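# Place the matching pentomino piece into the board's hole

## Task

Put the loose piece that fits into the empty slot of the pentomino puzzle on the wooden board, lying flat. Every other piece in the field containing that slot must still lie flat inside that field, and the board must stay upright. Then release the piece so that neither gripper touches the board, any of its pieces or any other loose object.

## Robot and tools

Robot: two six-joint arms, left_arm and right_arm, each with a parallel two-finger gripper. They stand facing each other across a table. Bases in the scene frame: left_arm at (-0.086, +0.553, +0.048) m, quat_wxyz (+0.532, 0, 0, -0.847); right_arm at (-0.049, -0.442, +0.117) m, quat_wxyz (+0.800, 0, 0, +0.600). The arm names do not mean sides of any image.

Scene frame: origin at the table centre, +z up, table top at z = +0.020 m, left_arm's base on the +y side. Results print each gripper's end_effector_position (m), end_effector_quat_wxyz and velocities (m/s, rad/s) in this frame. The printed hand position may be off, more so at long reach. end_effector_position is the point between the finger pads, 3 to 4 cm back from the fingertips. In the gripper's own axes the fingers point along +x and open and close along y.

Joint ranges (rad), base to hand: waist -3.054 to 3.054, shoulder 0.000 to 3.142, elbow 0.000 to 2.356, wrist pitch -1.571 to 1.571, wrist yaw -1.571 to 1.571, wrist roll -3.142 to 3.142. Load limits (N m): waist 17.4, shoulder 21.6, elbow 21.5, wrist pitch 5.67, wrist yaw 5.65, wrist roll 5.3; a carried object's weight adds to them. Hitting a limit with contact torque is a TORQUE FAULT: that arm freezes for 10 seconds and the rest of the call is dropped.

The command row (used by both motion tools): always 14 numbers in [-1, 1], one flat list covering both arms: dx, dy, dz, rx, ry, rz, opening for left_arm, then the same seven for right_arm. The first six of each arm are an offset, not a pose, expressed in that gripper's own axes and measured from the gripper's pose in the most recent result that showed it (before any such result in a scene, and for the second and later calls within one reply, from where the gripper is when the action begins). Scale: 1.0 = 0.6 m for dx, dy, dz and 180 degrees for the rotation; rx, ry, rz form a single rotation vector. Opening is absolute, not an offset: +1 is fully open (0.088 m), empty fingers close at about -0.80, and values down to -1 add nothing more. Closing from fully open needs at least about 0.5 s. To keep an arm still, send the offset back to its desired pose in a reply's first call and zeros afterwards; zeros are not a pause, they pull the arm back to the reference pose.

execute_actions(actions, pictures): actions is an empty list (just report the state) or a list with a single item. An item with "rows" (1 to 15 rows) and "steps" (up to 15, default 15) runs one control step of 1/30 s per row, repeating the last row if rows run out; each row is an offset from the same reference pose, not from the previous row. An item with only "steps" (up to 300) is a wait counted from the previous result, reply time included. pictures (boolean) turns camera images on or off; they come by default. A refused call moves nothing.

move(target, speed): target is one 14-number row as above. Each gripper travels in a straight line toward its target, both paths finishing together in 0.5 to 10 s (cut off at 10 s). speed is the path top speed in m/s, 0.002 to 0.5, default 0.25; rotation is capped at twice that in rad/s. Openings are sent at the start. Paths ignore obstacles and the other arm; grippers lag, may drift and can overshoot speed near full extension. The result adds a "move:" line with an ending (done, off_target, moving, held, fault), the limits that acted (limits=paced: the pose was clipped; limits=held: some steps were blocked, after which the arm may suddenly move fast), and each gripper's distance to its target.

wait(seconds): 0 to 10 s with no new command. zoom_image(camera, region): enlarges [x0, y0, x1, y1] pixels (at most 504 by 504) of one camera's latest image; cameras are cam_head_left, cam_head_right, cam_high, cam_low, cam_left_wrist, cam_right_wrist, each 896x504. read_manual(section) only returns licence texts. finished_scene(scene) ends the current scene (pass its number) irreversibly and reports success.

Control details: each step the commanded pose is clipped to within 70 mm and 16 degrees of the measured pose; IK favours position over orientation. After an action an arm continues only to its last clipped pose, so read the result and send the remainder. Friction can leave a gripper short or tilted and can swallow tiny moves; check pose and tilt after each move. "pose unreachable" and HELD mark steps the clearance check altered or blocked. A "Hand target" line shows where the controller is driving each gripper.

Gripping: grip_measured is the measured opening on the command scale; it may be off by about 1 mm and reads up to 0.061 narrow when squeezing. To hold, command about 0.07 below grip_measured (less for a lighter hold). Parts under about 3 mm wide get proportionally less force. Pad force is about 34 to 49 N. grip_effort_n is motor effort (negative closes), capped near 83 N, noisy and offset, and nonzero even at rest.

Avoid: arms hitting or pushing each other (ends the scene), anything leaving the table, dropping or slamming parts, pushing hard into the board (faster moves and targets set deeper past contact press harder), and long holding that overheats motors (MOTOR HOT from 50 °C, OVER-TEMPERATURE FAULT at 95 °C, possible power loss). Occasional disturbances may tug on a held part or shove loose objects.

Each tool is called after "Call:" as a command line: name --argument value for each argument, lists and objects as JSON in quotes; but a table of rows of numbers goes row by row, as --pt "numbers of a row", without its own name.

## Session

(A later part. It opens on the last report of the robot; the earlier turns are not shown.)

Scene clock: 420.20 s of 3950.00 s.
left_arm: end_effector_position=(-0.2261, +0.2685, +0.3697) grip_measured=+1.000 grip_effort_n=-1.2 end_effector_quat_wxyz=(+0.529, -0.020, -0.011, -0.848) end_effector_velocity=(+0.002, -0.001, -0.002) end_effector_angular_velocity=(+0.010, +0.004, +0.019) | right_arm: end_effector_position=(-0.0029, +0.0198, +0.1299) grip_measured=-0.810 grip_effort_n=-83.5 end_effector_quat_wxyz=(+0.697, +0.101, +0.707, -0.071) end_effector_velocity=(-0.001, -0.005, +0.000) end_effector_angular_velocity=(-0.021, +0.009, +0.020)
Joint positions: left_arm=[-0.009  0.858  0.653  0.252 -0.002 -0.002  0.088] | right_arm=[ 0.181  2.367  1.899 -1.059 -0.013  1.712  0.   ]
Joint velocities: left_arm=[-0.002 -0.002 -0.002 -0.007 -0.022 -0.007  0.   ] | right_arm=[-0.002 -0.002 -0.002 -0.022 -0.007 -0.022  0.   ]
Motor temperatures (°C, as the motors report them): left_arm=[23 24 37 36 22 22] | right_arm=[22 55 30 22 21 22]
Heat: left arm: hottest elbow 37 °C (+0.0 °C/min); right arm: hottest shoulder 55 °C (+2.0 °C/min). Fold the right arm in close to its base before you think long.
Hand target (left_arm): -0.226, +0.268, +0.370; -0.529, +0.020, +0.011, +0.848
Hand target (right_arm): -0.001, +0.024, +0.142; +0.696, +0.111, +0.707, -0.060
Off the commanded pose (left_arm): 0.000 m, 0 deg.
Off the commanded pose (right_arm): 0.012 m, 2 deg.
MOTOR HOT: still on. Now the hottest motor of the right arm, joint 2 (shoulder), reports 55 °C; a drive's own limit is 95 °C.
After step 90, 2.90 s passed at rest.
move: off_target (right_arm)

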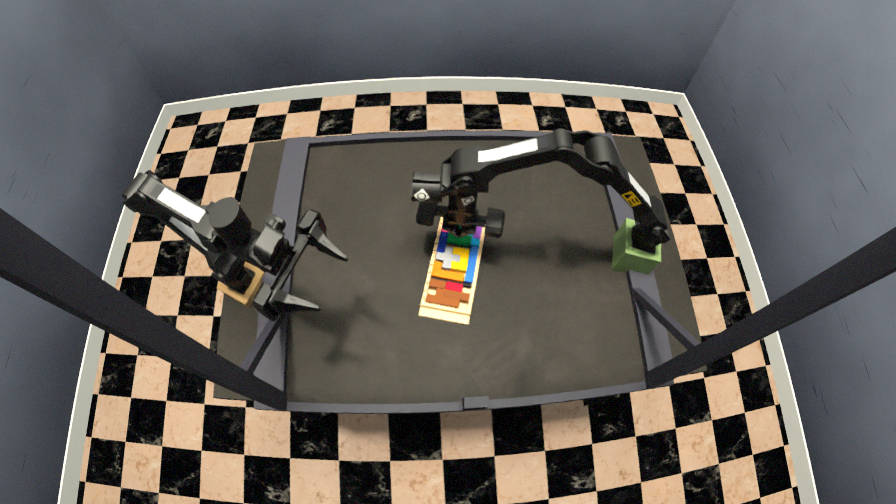

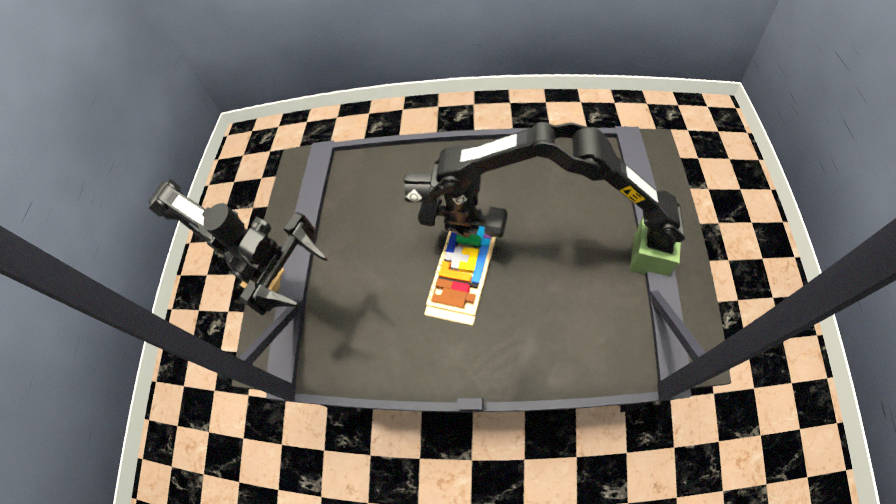

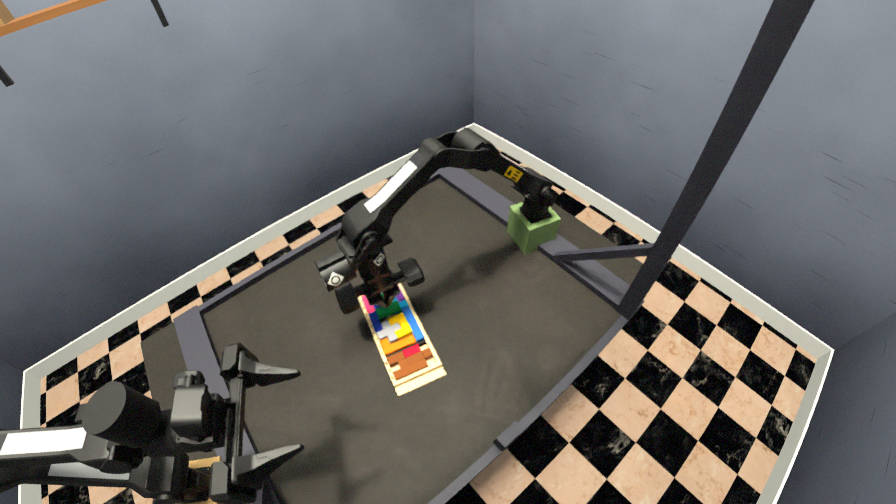

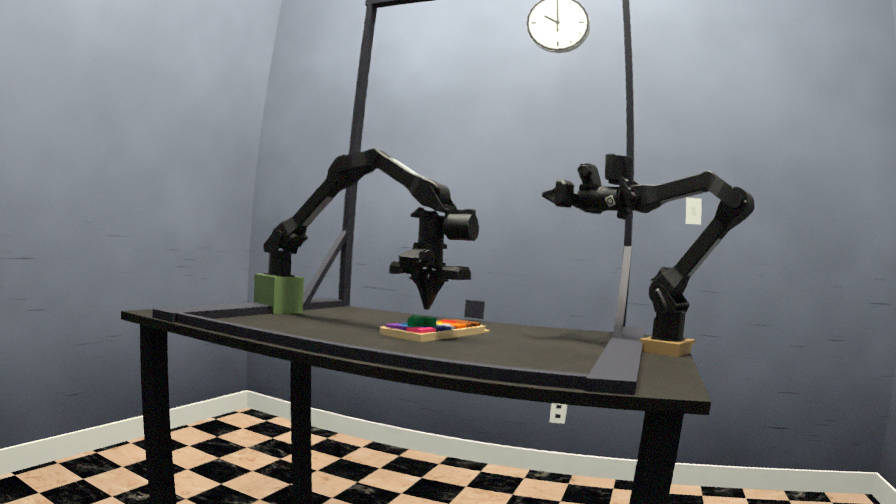

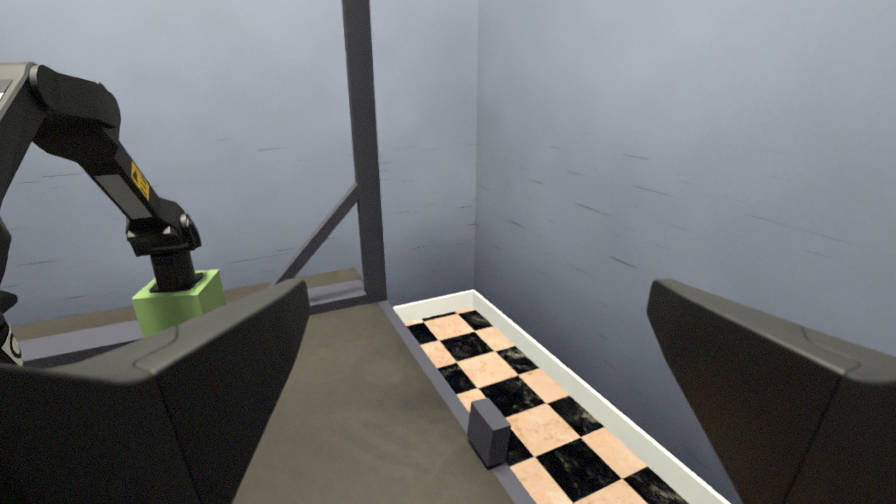

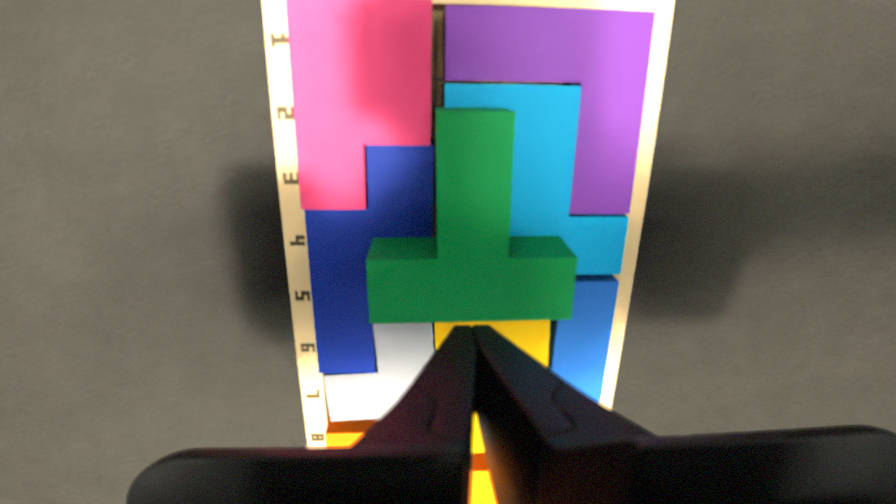

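Call:
move --target '[0,0,0,0,0,0,1,0,0,0.095,0,0,0,-1]' --speed 0.08

Call:
move --target '[0,0,0,0,0,0,1,0.08,-0.008,0,0,0,0,-1]' --speed 0.04

Scene clock: 436.07 s of 3950.00 s.
left_arm: end_effector_position=(-0.2261, +0.2685, +0.3697) grip_measured=+1.000 grip_effort_n=-1.2 end_effector_quat_wxyz=(+0.529, -0.020, -0.011, -0.848) end_effector_velocity=(+0.002, -0.001, -0.002) end_effector_angular_velocity=(+0.004, -0.009, +0.020) | right_arm: end_effector_position=(+0.0528, +0.0077, +0.1248) grip_measured=-0.810 grip_effort_n=-83.5 end_effector_quat_wxyz=(+0.698, +0.099, +0.705, -0.074) end_effector_velocity=(+0.002, -0.001, -0.001) end_effector_angular_velocity=(+0.001, -0.008, +0.019)
Joint positions: left_arm=[-0.009  0.858  0.653  0.252 -0.002 -0.002  0.088] | right_arm=[ 0.058  2.367  1.878 -1.047 -0.013  1.591  0.   ]
Joint velocities: left_arm=[-0.002 -0.002 -0.002 -0.007 -0.022  0.007  0.   ] | right_arm=[-0.002 -0.002 -0.007  0.007  0.007 -0.022  0.   ]
Motor temperatures (°C, as the motors report them): left_arm=[23 24 37 36 22 22] | right_arm=[22 57 31 22 21 22]
Heat: left arm: hottest elbow 37 °C (+0.0 °C/min); right arm: hottest shoulder 57 °C (+3.0 °C/min). Fold the right arm in close to its base before you think long.
Hand target (left_arm): -0.226, +0.268, +0.370; -0.529, +0.020, +0.011, +0.848
Hand target (right_arm): +0.053, +0.007, +0.129; +0.697, +0.101, +0.706, -0.071
Off the commanded pose (left_arm): 0.000 m, 0 deg.
Off the commanded pose (right_arm): 0.004 m, 1 deg.
MOTOR HOT: still on. Now the hottest motor of the right arm, joint 2 (shoulder), reports 57 °C; a drive's own limit is 95 °C.
After step 90, 11.77 s passed at rest.
move: done

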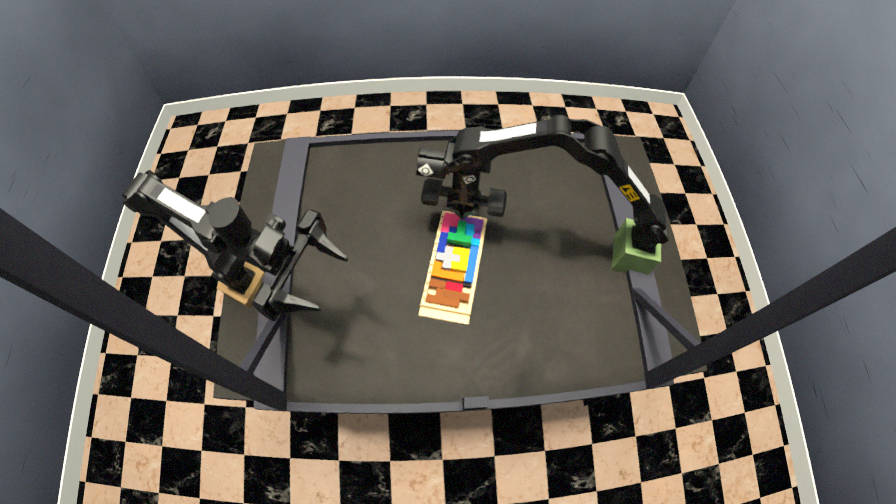

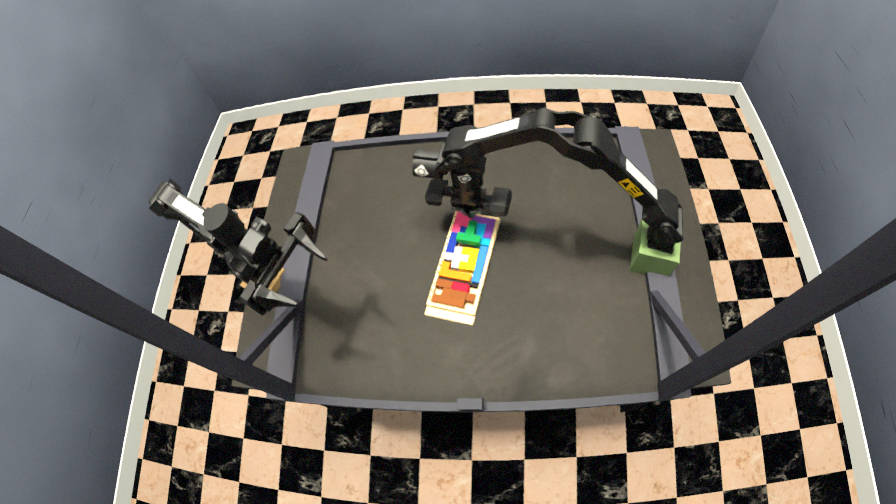

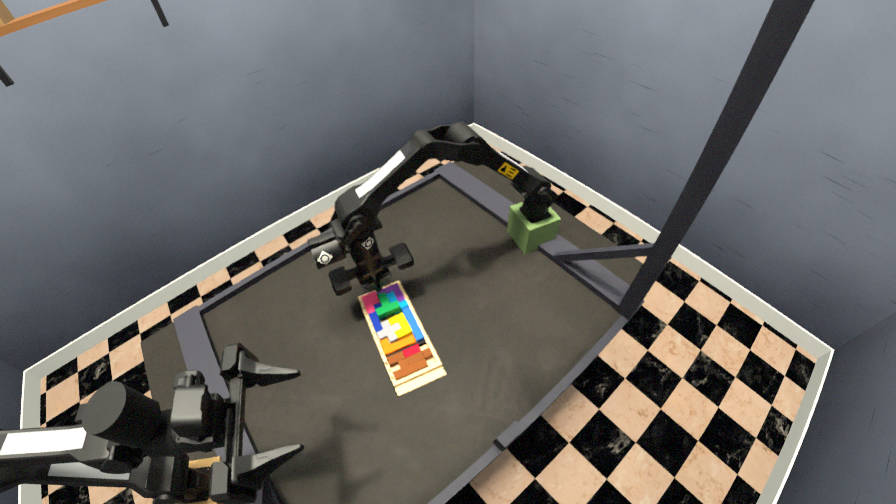

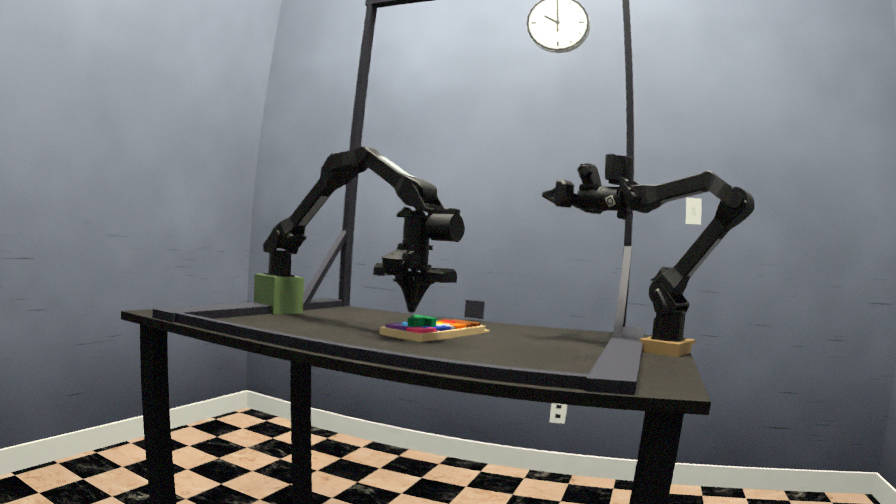

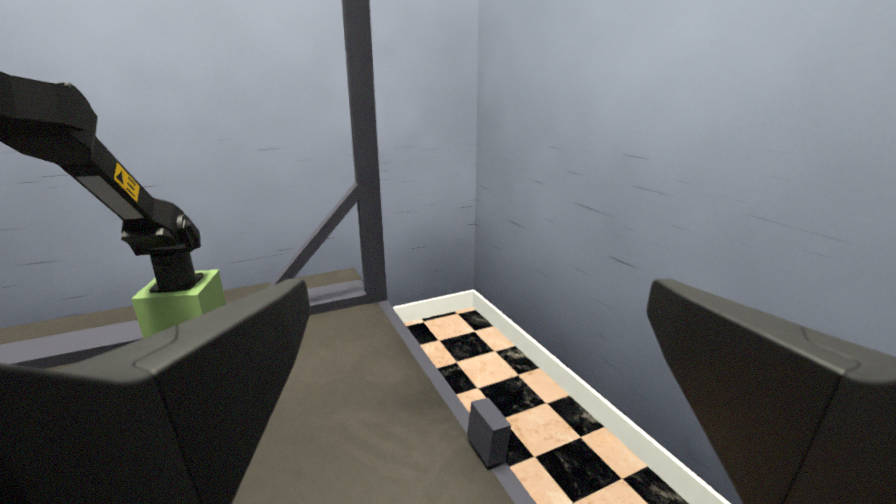

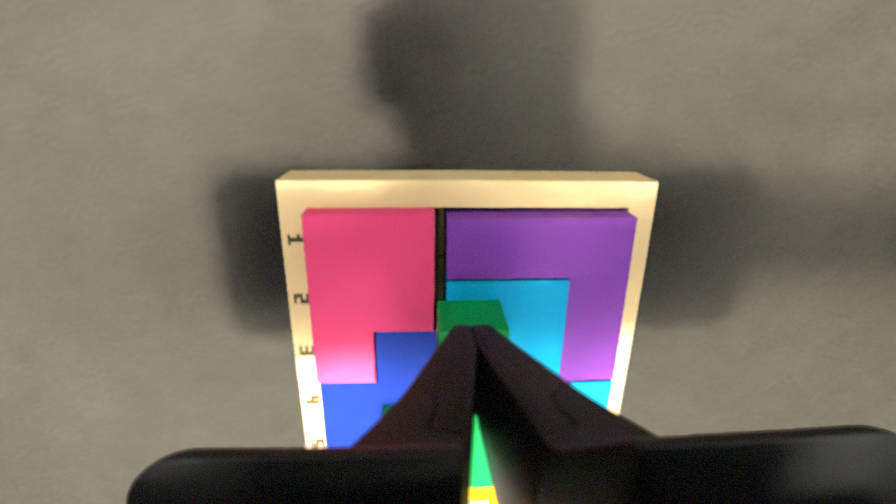

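Scene clock: 437.77 s of 3950.00 s.
left_arm: end_effector_position=(-0.2261, +0.2685, +0.3697) grip_measured=+1.000 grip_effort_n=-1.2 end_effector_quat_wxyz=(+0.529, -0.020, -0.011, -0.848) end_effector_velocity=(+0.001, +0.000, +0.001) end_effector_angular_velocity=(-0.003, +0.010, +0.005) | right_arm: end_effector_position=(+0.0557, +0.0121, +0.0921) grip_measured=-0.810 grip_effort_n=-83.5 end_effector_quat_wxyz=(+0.701, +0.115, +0.702, -0.060) end_effector_velocity=(-0.003, -0.001, +0.000) end_effector_angular_velocity=(-0.002, +0.022, +0.007)
Joint positions: left_arm=[-0.009  0.858  0.653  0.252 -0.002 -0.002  0.088] | right_arm=[ 0.055  2.393  1.787 -0.887 -0.009  1.591  0.   ]
Joint velocities: left_arm=[-0.002 -0.002 -0.002  0.007 -0.007 -0.007  0.   ] | right_arm=[-0.002 -0.002 -0.002 -0.007 -0.022 -0.007  0.   ]
Motor temperatures (°C, as the motors report them): left_arm=[23 24 37 36 22 22] | right_arm=[22 57 31 22 21 22]
Heat: left arm: hottest elbow 37 °C (+0.0 °C/min); right arm: hottest shoulder 57 °C (+3.0 °C/min). Fold the right arm in close to its base before you think long.
Hand target (left_arm): -0.226, +0.268, +0.370; -0.529, +0.020, +0.011, +0.848
Hand target (right_arm): +0.051, +0.004, +0.077; +0.698, +0.099, +0.705, -0.074
Off the commanded pose (left_arm): 0.000 m, 0 deg.
Off the commanded pose (right_arm): 0.018 m, 2 deg.
MOTOR HOT: still on. Now the hottest motor of the right arm, joint 2 (shoulder), reports 57 °C; a drive's own limit is 95 °C.
move: off_target (right_arm)

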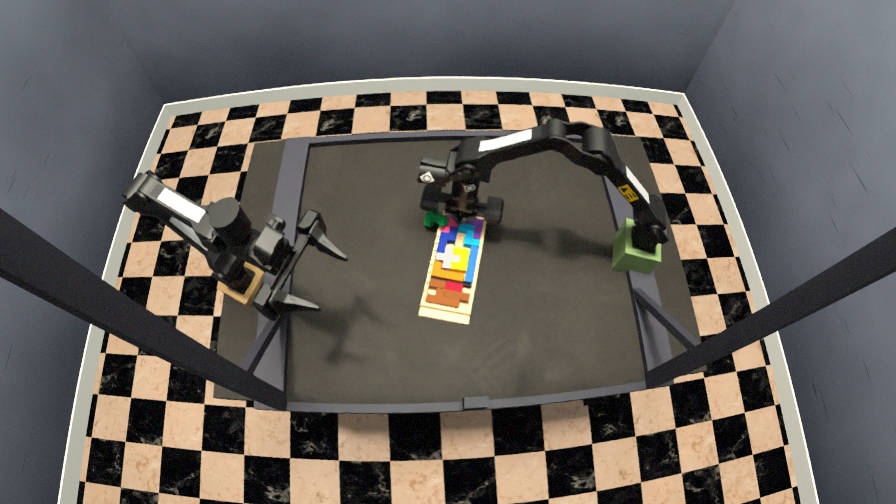

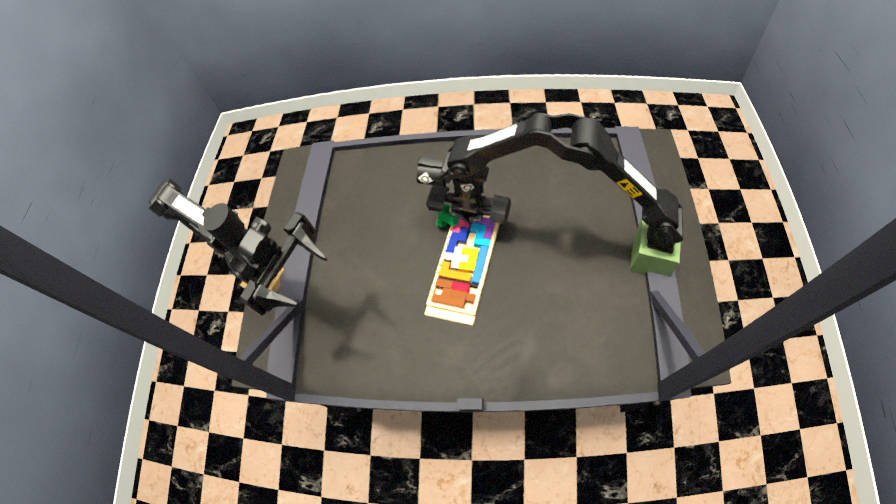

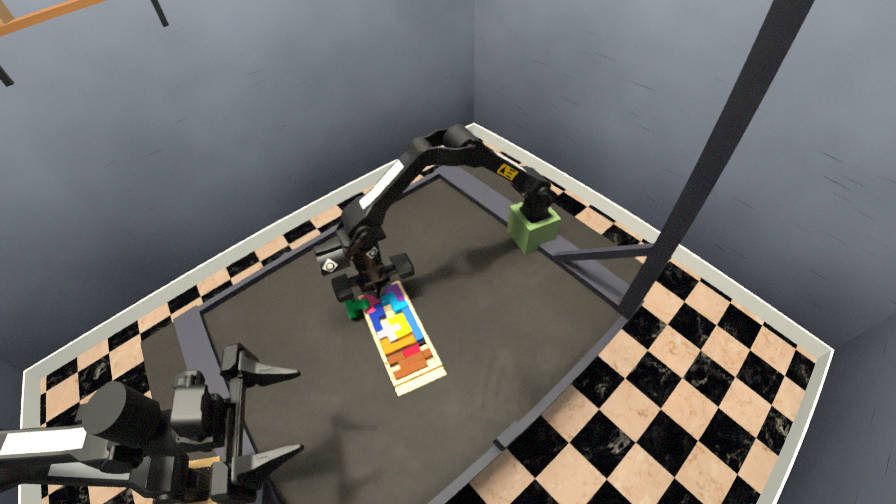

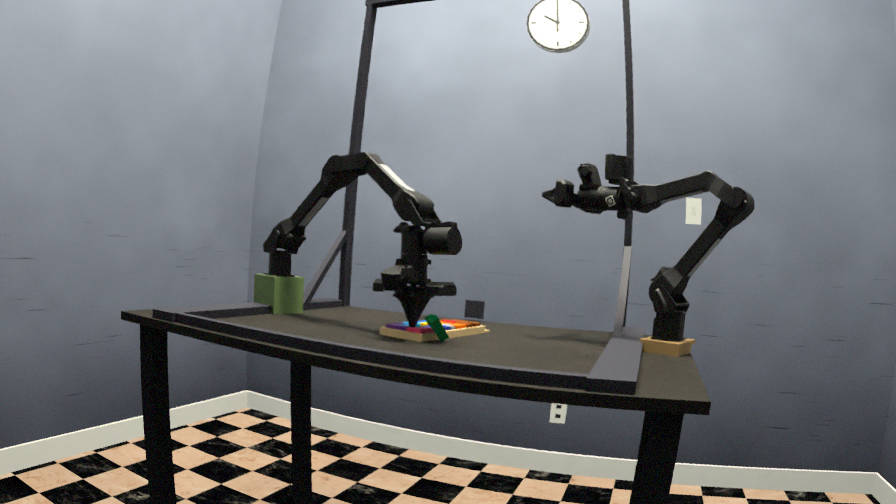

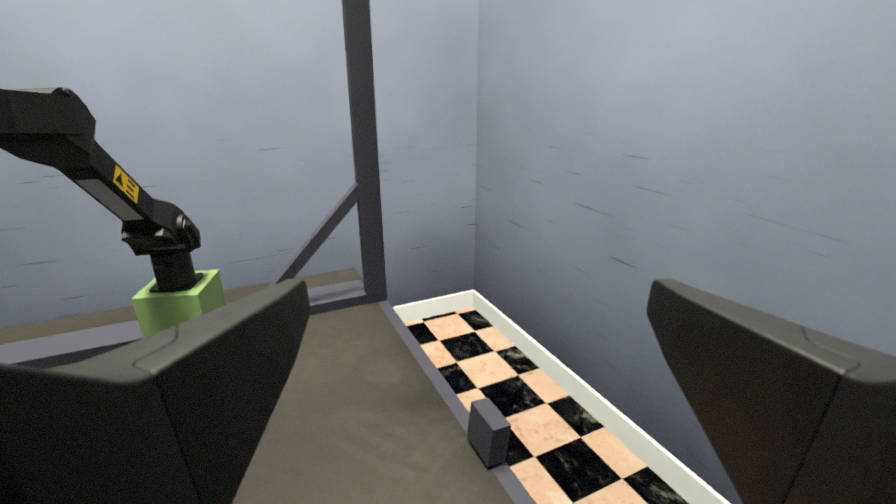

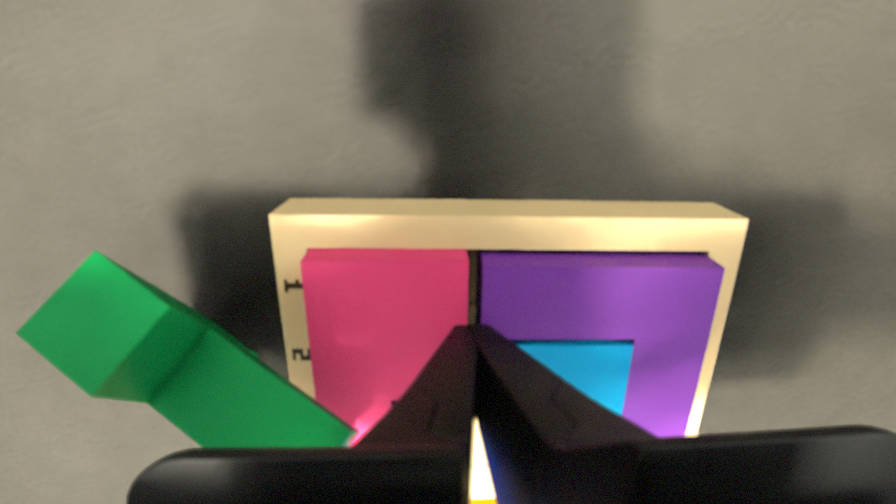

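Call:
move --target '[0,0,0,0,0,0,1,-0.1,0.06,-0.03,0,0,0,1]' --speed 0.08

Scene clock: 447.13 s of 3950.00 s.
left_arm: end_effector_position=(-0.2261, +0.2685, +0.3697) grip_measured=+1.000 grip_effort_n=-0.7 end_effector_quat_wxyz=(+0.529, -0.020, -0.011, -0.848) end_effector_velocity=(-0.003, +0.002, -0.005) end_effector_angular_velocity=(+0.023, -0.003, -0.015) | right_arm: end_effector_position=(+0.0469, +0.0449, +0.1598) grip_measured=+0.985 grip_effort_n=16.5 end_effector_quat_wxyz=(+0.700, +0.118, +0.702, -0.056) end_effector_velocity=(+0.004, -0.006, -0.008) end_effector_angular_velocity=(-0.052, +0.005, -0.030)
Joint positions: left_arm=[-0.009  0.858  0.653  0.252 -0.002 -0.002  0.088] | right_arm=[ 0.087  2.46   2.182 -1.206 -0.01   1.622  0.087]
Joint velocities: left_arm=[-0.007 -0.002 -0.002 -0.022  0.007 -0.007  0.   ] | right_arm=[-0.007  0.037  0.037 -0.051  0.007  0.022 -0.   ]
Motor temperatures (°C, as the motors report them): left_arm=[23 24 37 36 22 22] | right_arm=[22 54 31 22 21 22]
Heat: left arm: hottest elbow 37 °C (+0.0 °C/min); right arm: hottest shoulder 54 °C (+1.0 °C/min). Fold the right arm in close to its base before you think long.
Hand target (left_arm): -0.226, +0.268, +0.370; -0.529, +0.020, +0.011, +0.848
Hand target (right_arm): +0.046, +0.046, +0.155; +0.701, +0.115, +0.702, -0.060
Off the commanded pose (left_arm): 0.000 m, 0 deg.
Off the commanded pose (right_arm): 0.005 m, 1 deg.
MOTOR HOT: still on. Now the hottest motor of the right arm, joint 2 (shoulder), reports 54 °C; a drive's own limit is 95 °C.
After step 90, 5.07 s passed at rest.
move: done

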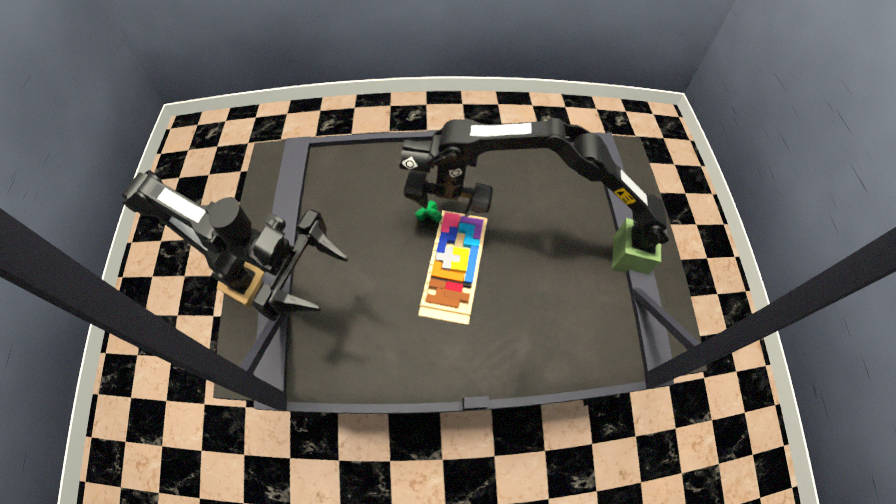

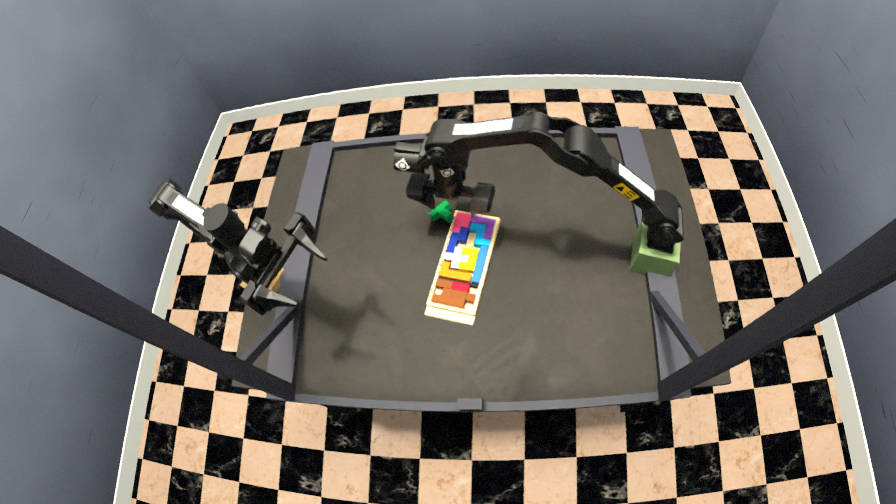

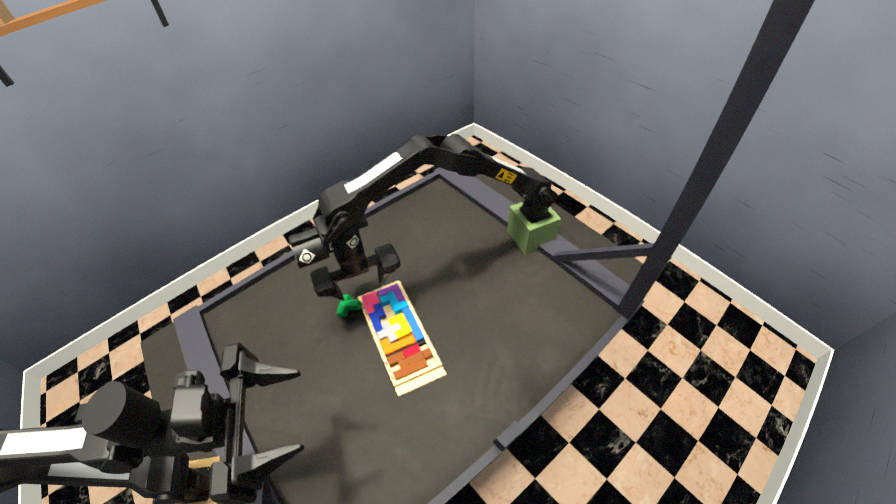

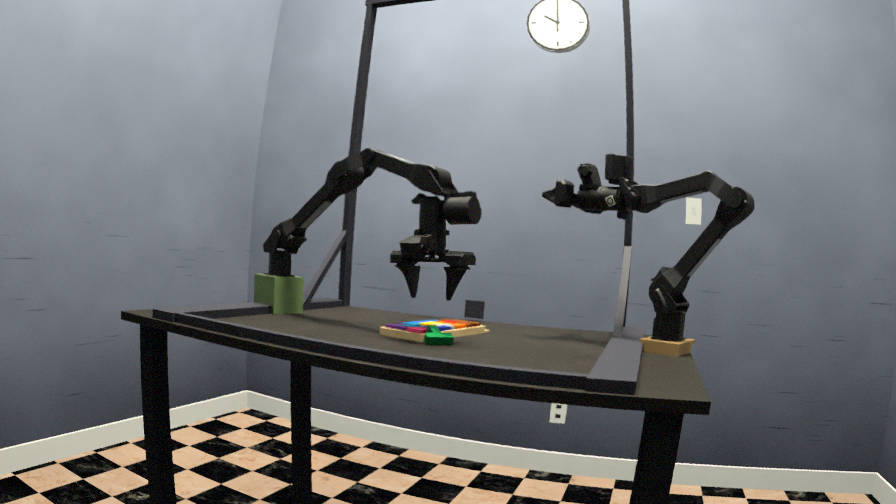

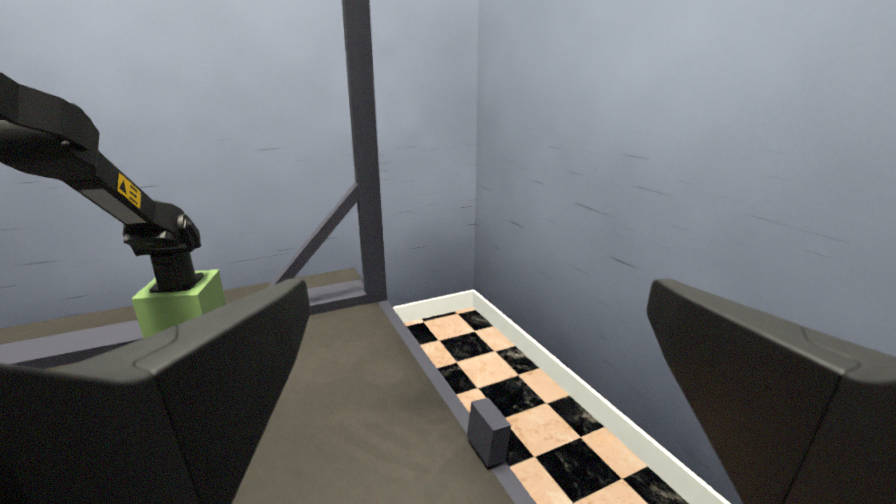

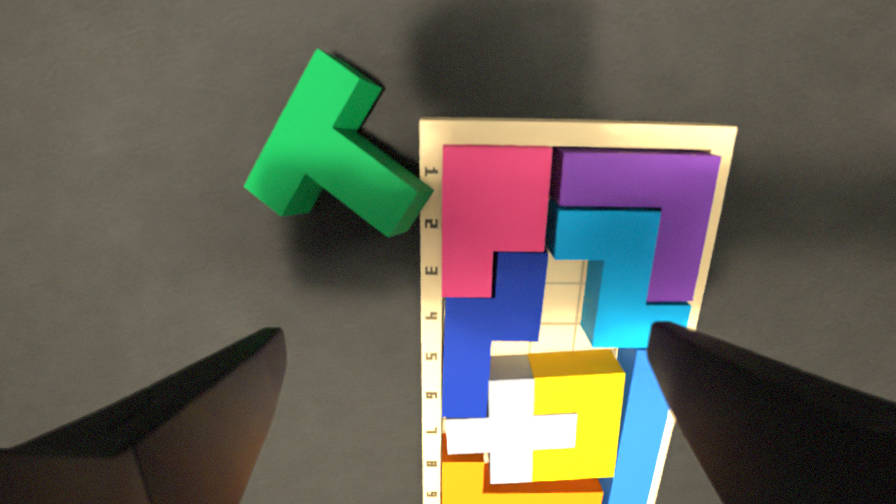

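Call:
execute_actions --actions '[]'

Scene clock: 474.10 s of 3950.00 s.
left_arm: end_effector_position=(-0.2261, +0.2685, +0.3697) grip_measured=+1.000 grip_effort_n=-0.7 end_effector_quat_wxyz=(+0.529, -0.020, -0.011, -0.848) end_effector_velocity=(-0.000, +0.000, -0.005) end_effector_angular_velocity=(+0.023, -0.003, -0.005) | right_arm: end_effector_position=(+0.0469, +0.0450, +0.1599) grip_measured=+0.985 grip_effort_n=16.5 end_effector_quat_wxyz=(+0.700, +0.118, +0.702, -0.057) end_effector_velocity=(-0.002, +0.002, +0.001) end_effector_angular_velocity=(+0.011, +0.019, +0.007)
Joint positions: left_arm=[-0.009  0.858  0.653  0.252 -0.002 -0.002  0.088] | right_arm=[ 0.087  2.463  2.188 -1.211 -0.01   1.623  0.087]
Joint velocities: left_arm=[ 0.002 -0.002 -0.002 -0.022  0.007 -0.007  0.   ] | right_arm=[-0.002 -0.002 -0.002  0.007 -0.022 -0.007  0.   ]
Motor temperatures (°C, as the motors report them): left_arm=[23 24 37 36 22 22] | right_arm=[22 52 33 22 21 22]
Heat: left arm: hottest elbow 37 °C (+0.0 °C/min); right arm: hottest shoulder 52 °C (-2.0 °C/min). Fold the right arm in close to its base before you think long.
Hand target (left_arm): -0.226, +0.268, +0.370; -0.529, +0.020, +0.011, +0.848
Hand target (right_arm): +0.046, +0.047, +0.155; +0.701, +0.115, +0.702, -0.060
Off the commanded pose (left_arm): 0.000 m, 0 deg.
Off the commanded pose (right_arm): 0.005 m, 0 deg.
MOTOR HOT: still on. Now the hottest motor of the right arm, joint 2 (shoulder), reports 52 °C; a drive's own limit is 95 °C.
Steps of this call (steps 1 to 90: nothing new was sent; then 23.97 s passed at rest). Readings (end_effector_position):
1: left_arm (-0.2261, +0.2685, +0.3697) | right_arm (+0.0469, +0.0448, +0.1596)
2: left_arm (-0.2261, +0.2685, +0.3697) | right_arm (+0.0469, +0.0447, +0.1594)
4: left_arm (-0.2261, +0.2685, +0.3697) | right_arm (+0.0469, +0.0447, +0.1594)
8: left_arm (-0.2261, +0.2685, +0.3697) | right_arm (+0.0469, +0.0449, +0.1597)
90: the state above

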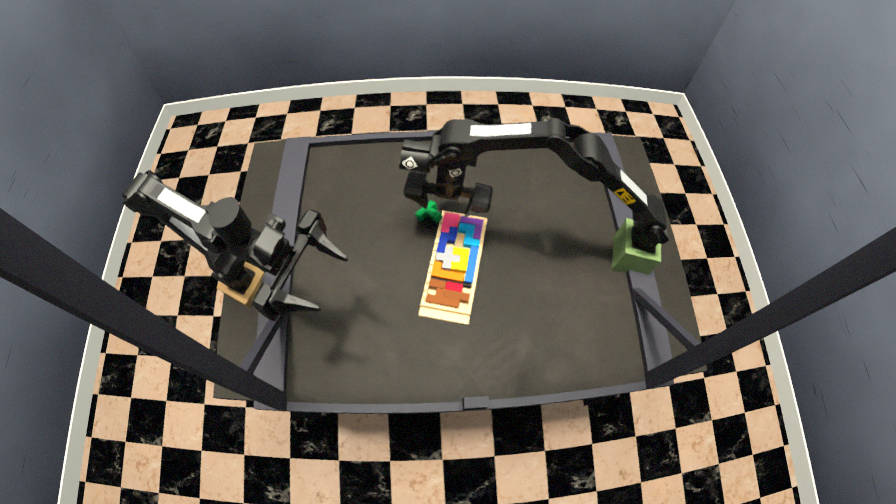

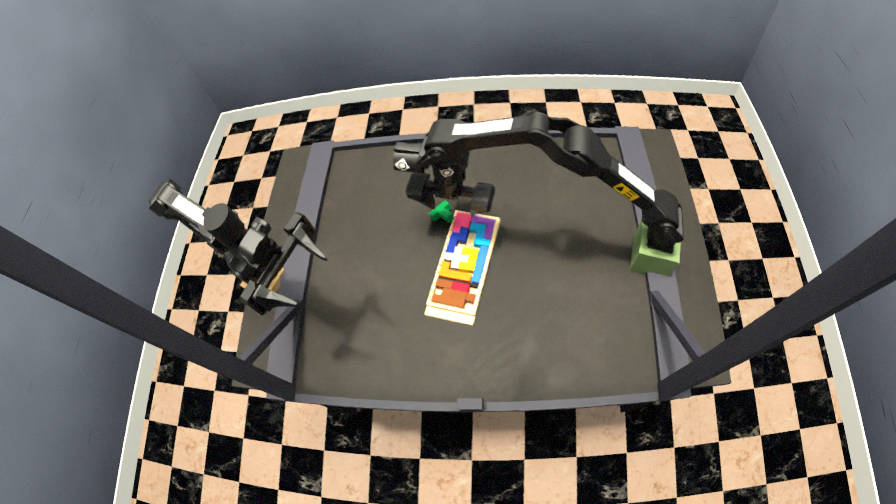

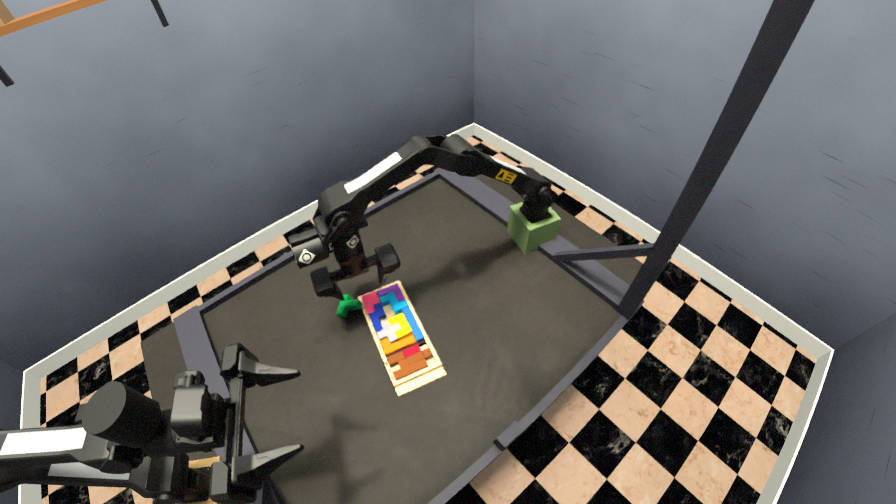

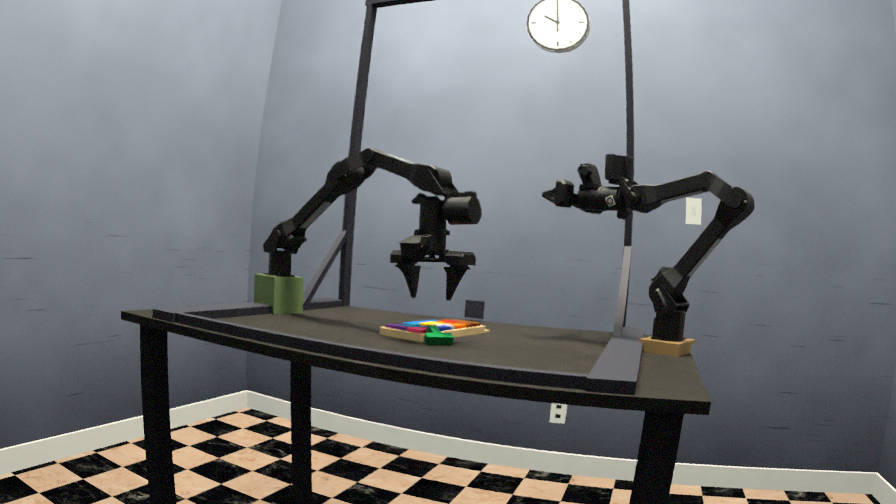

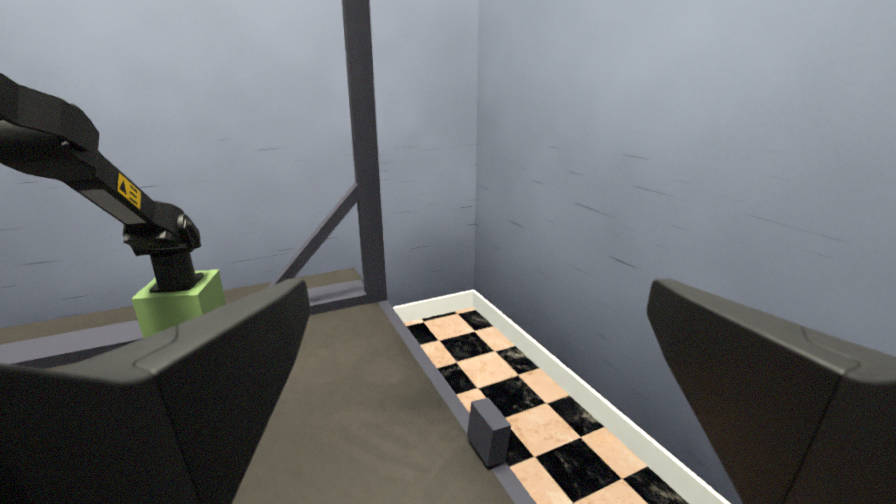

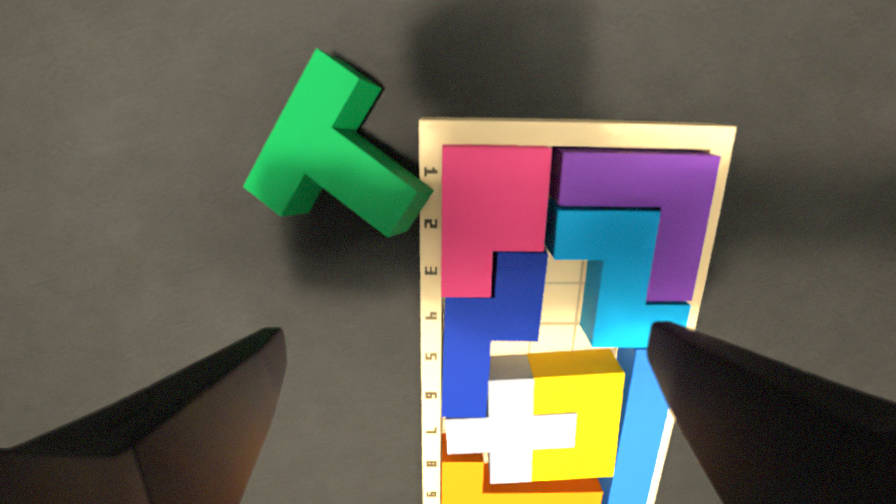

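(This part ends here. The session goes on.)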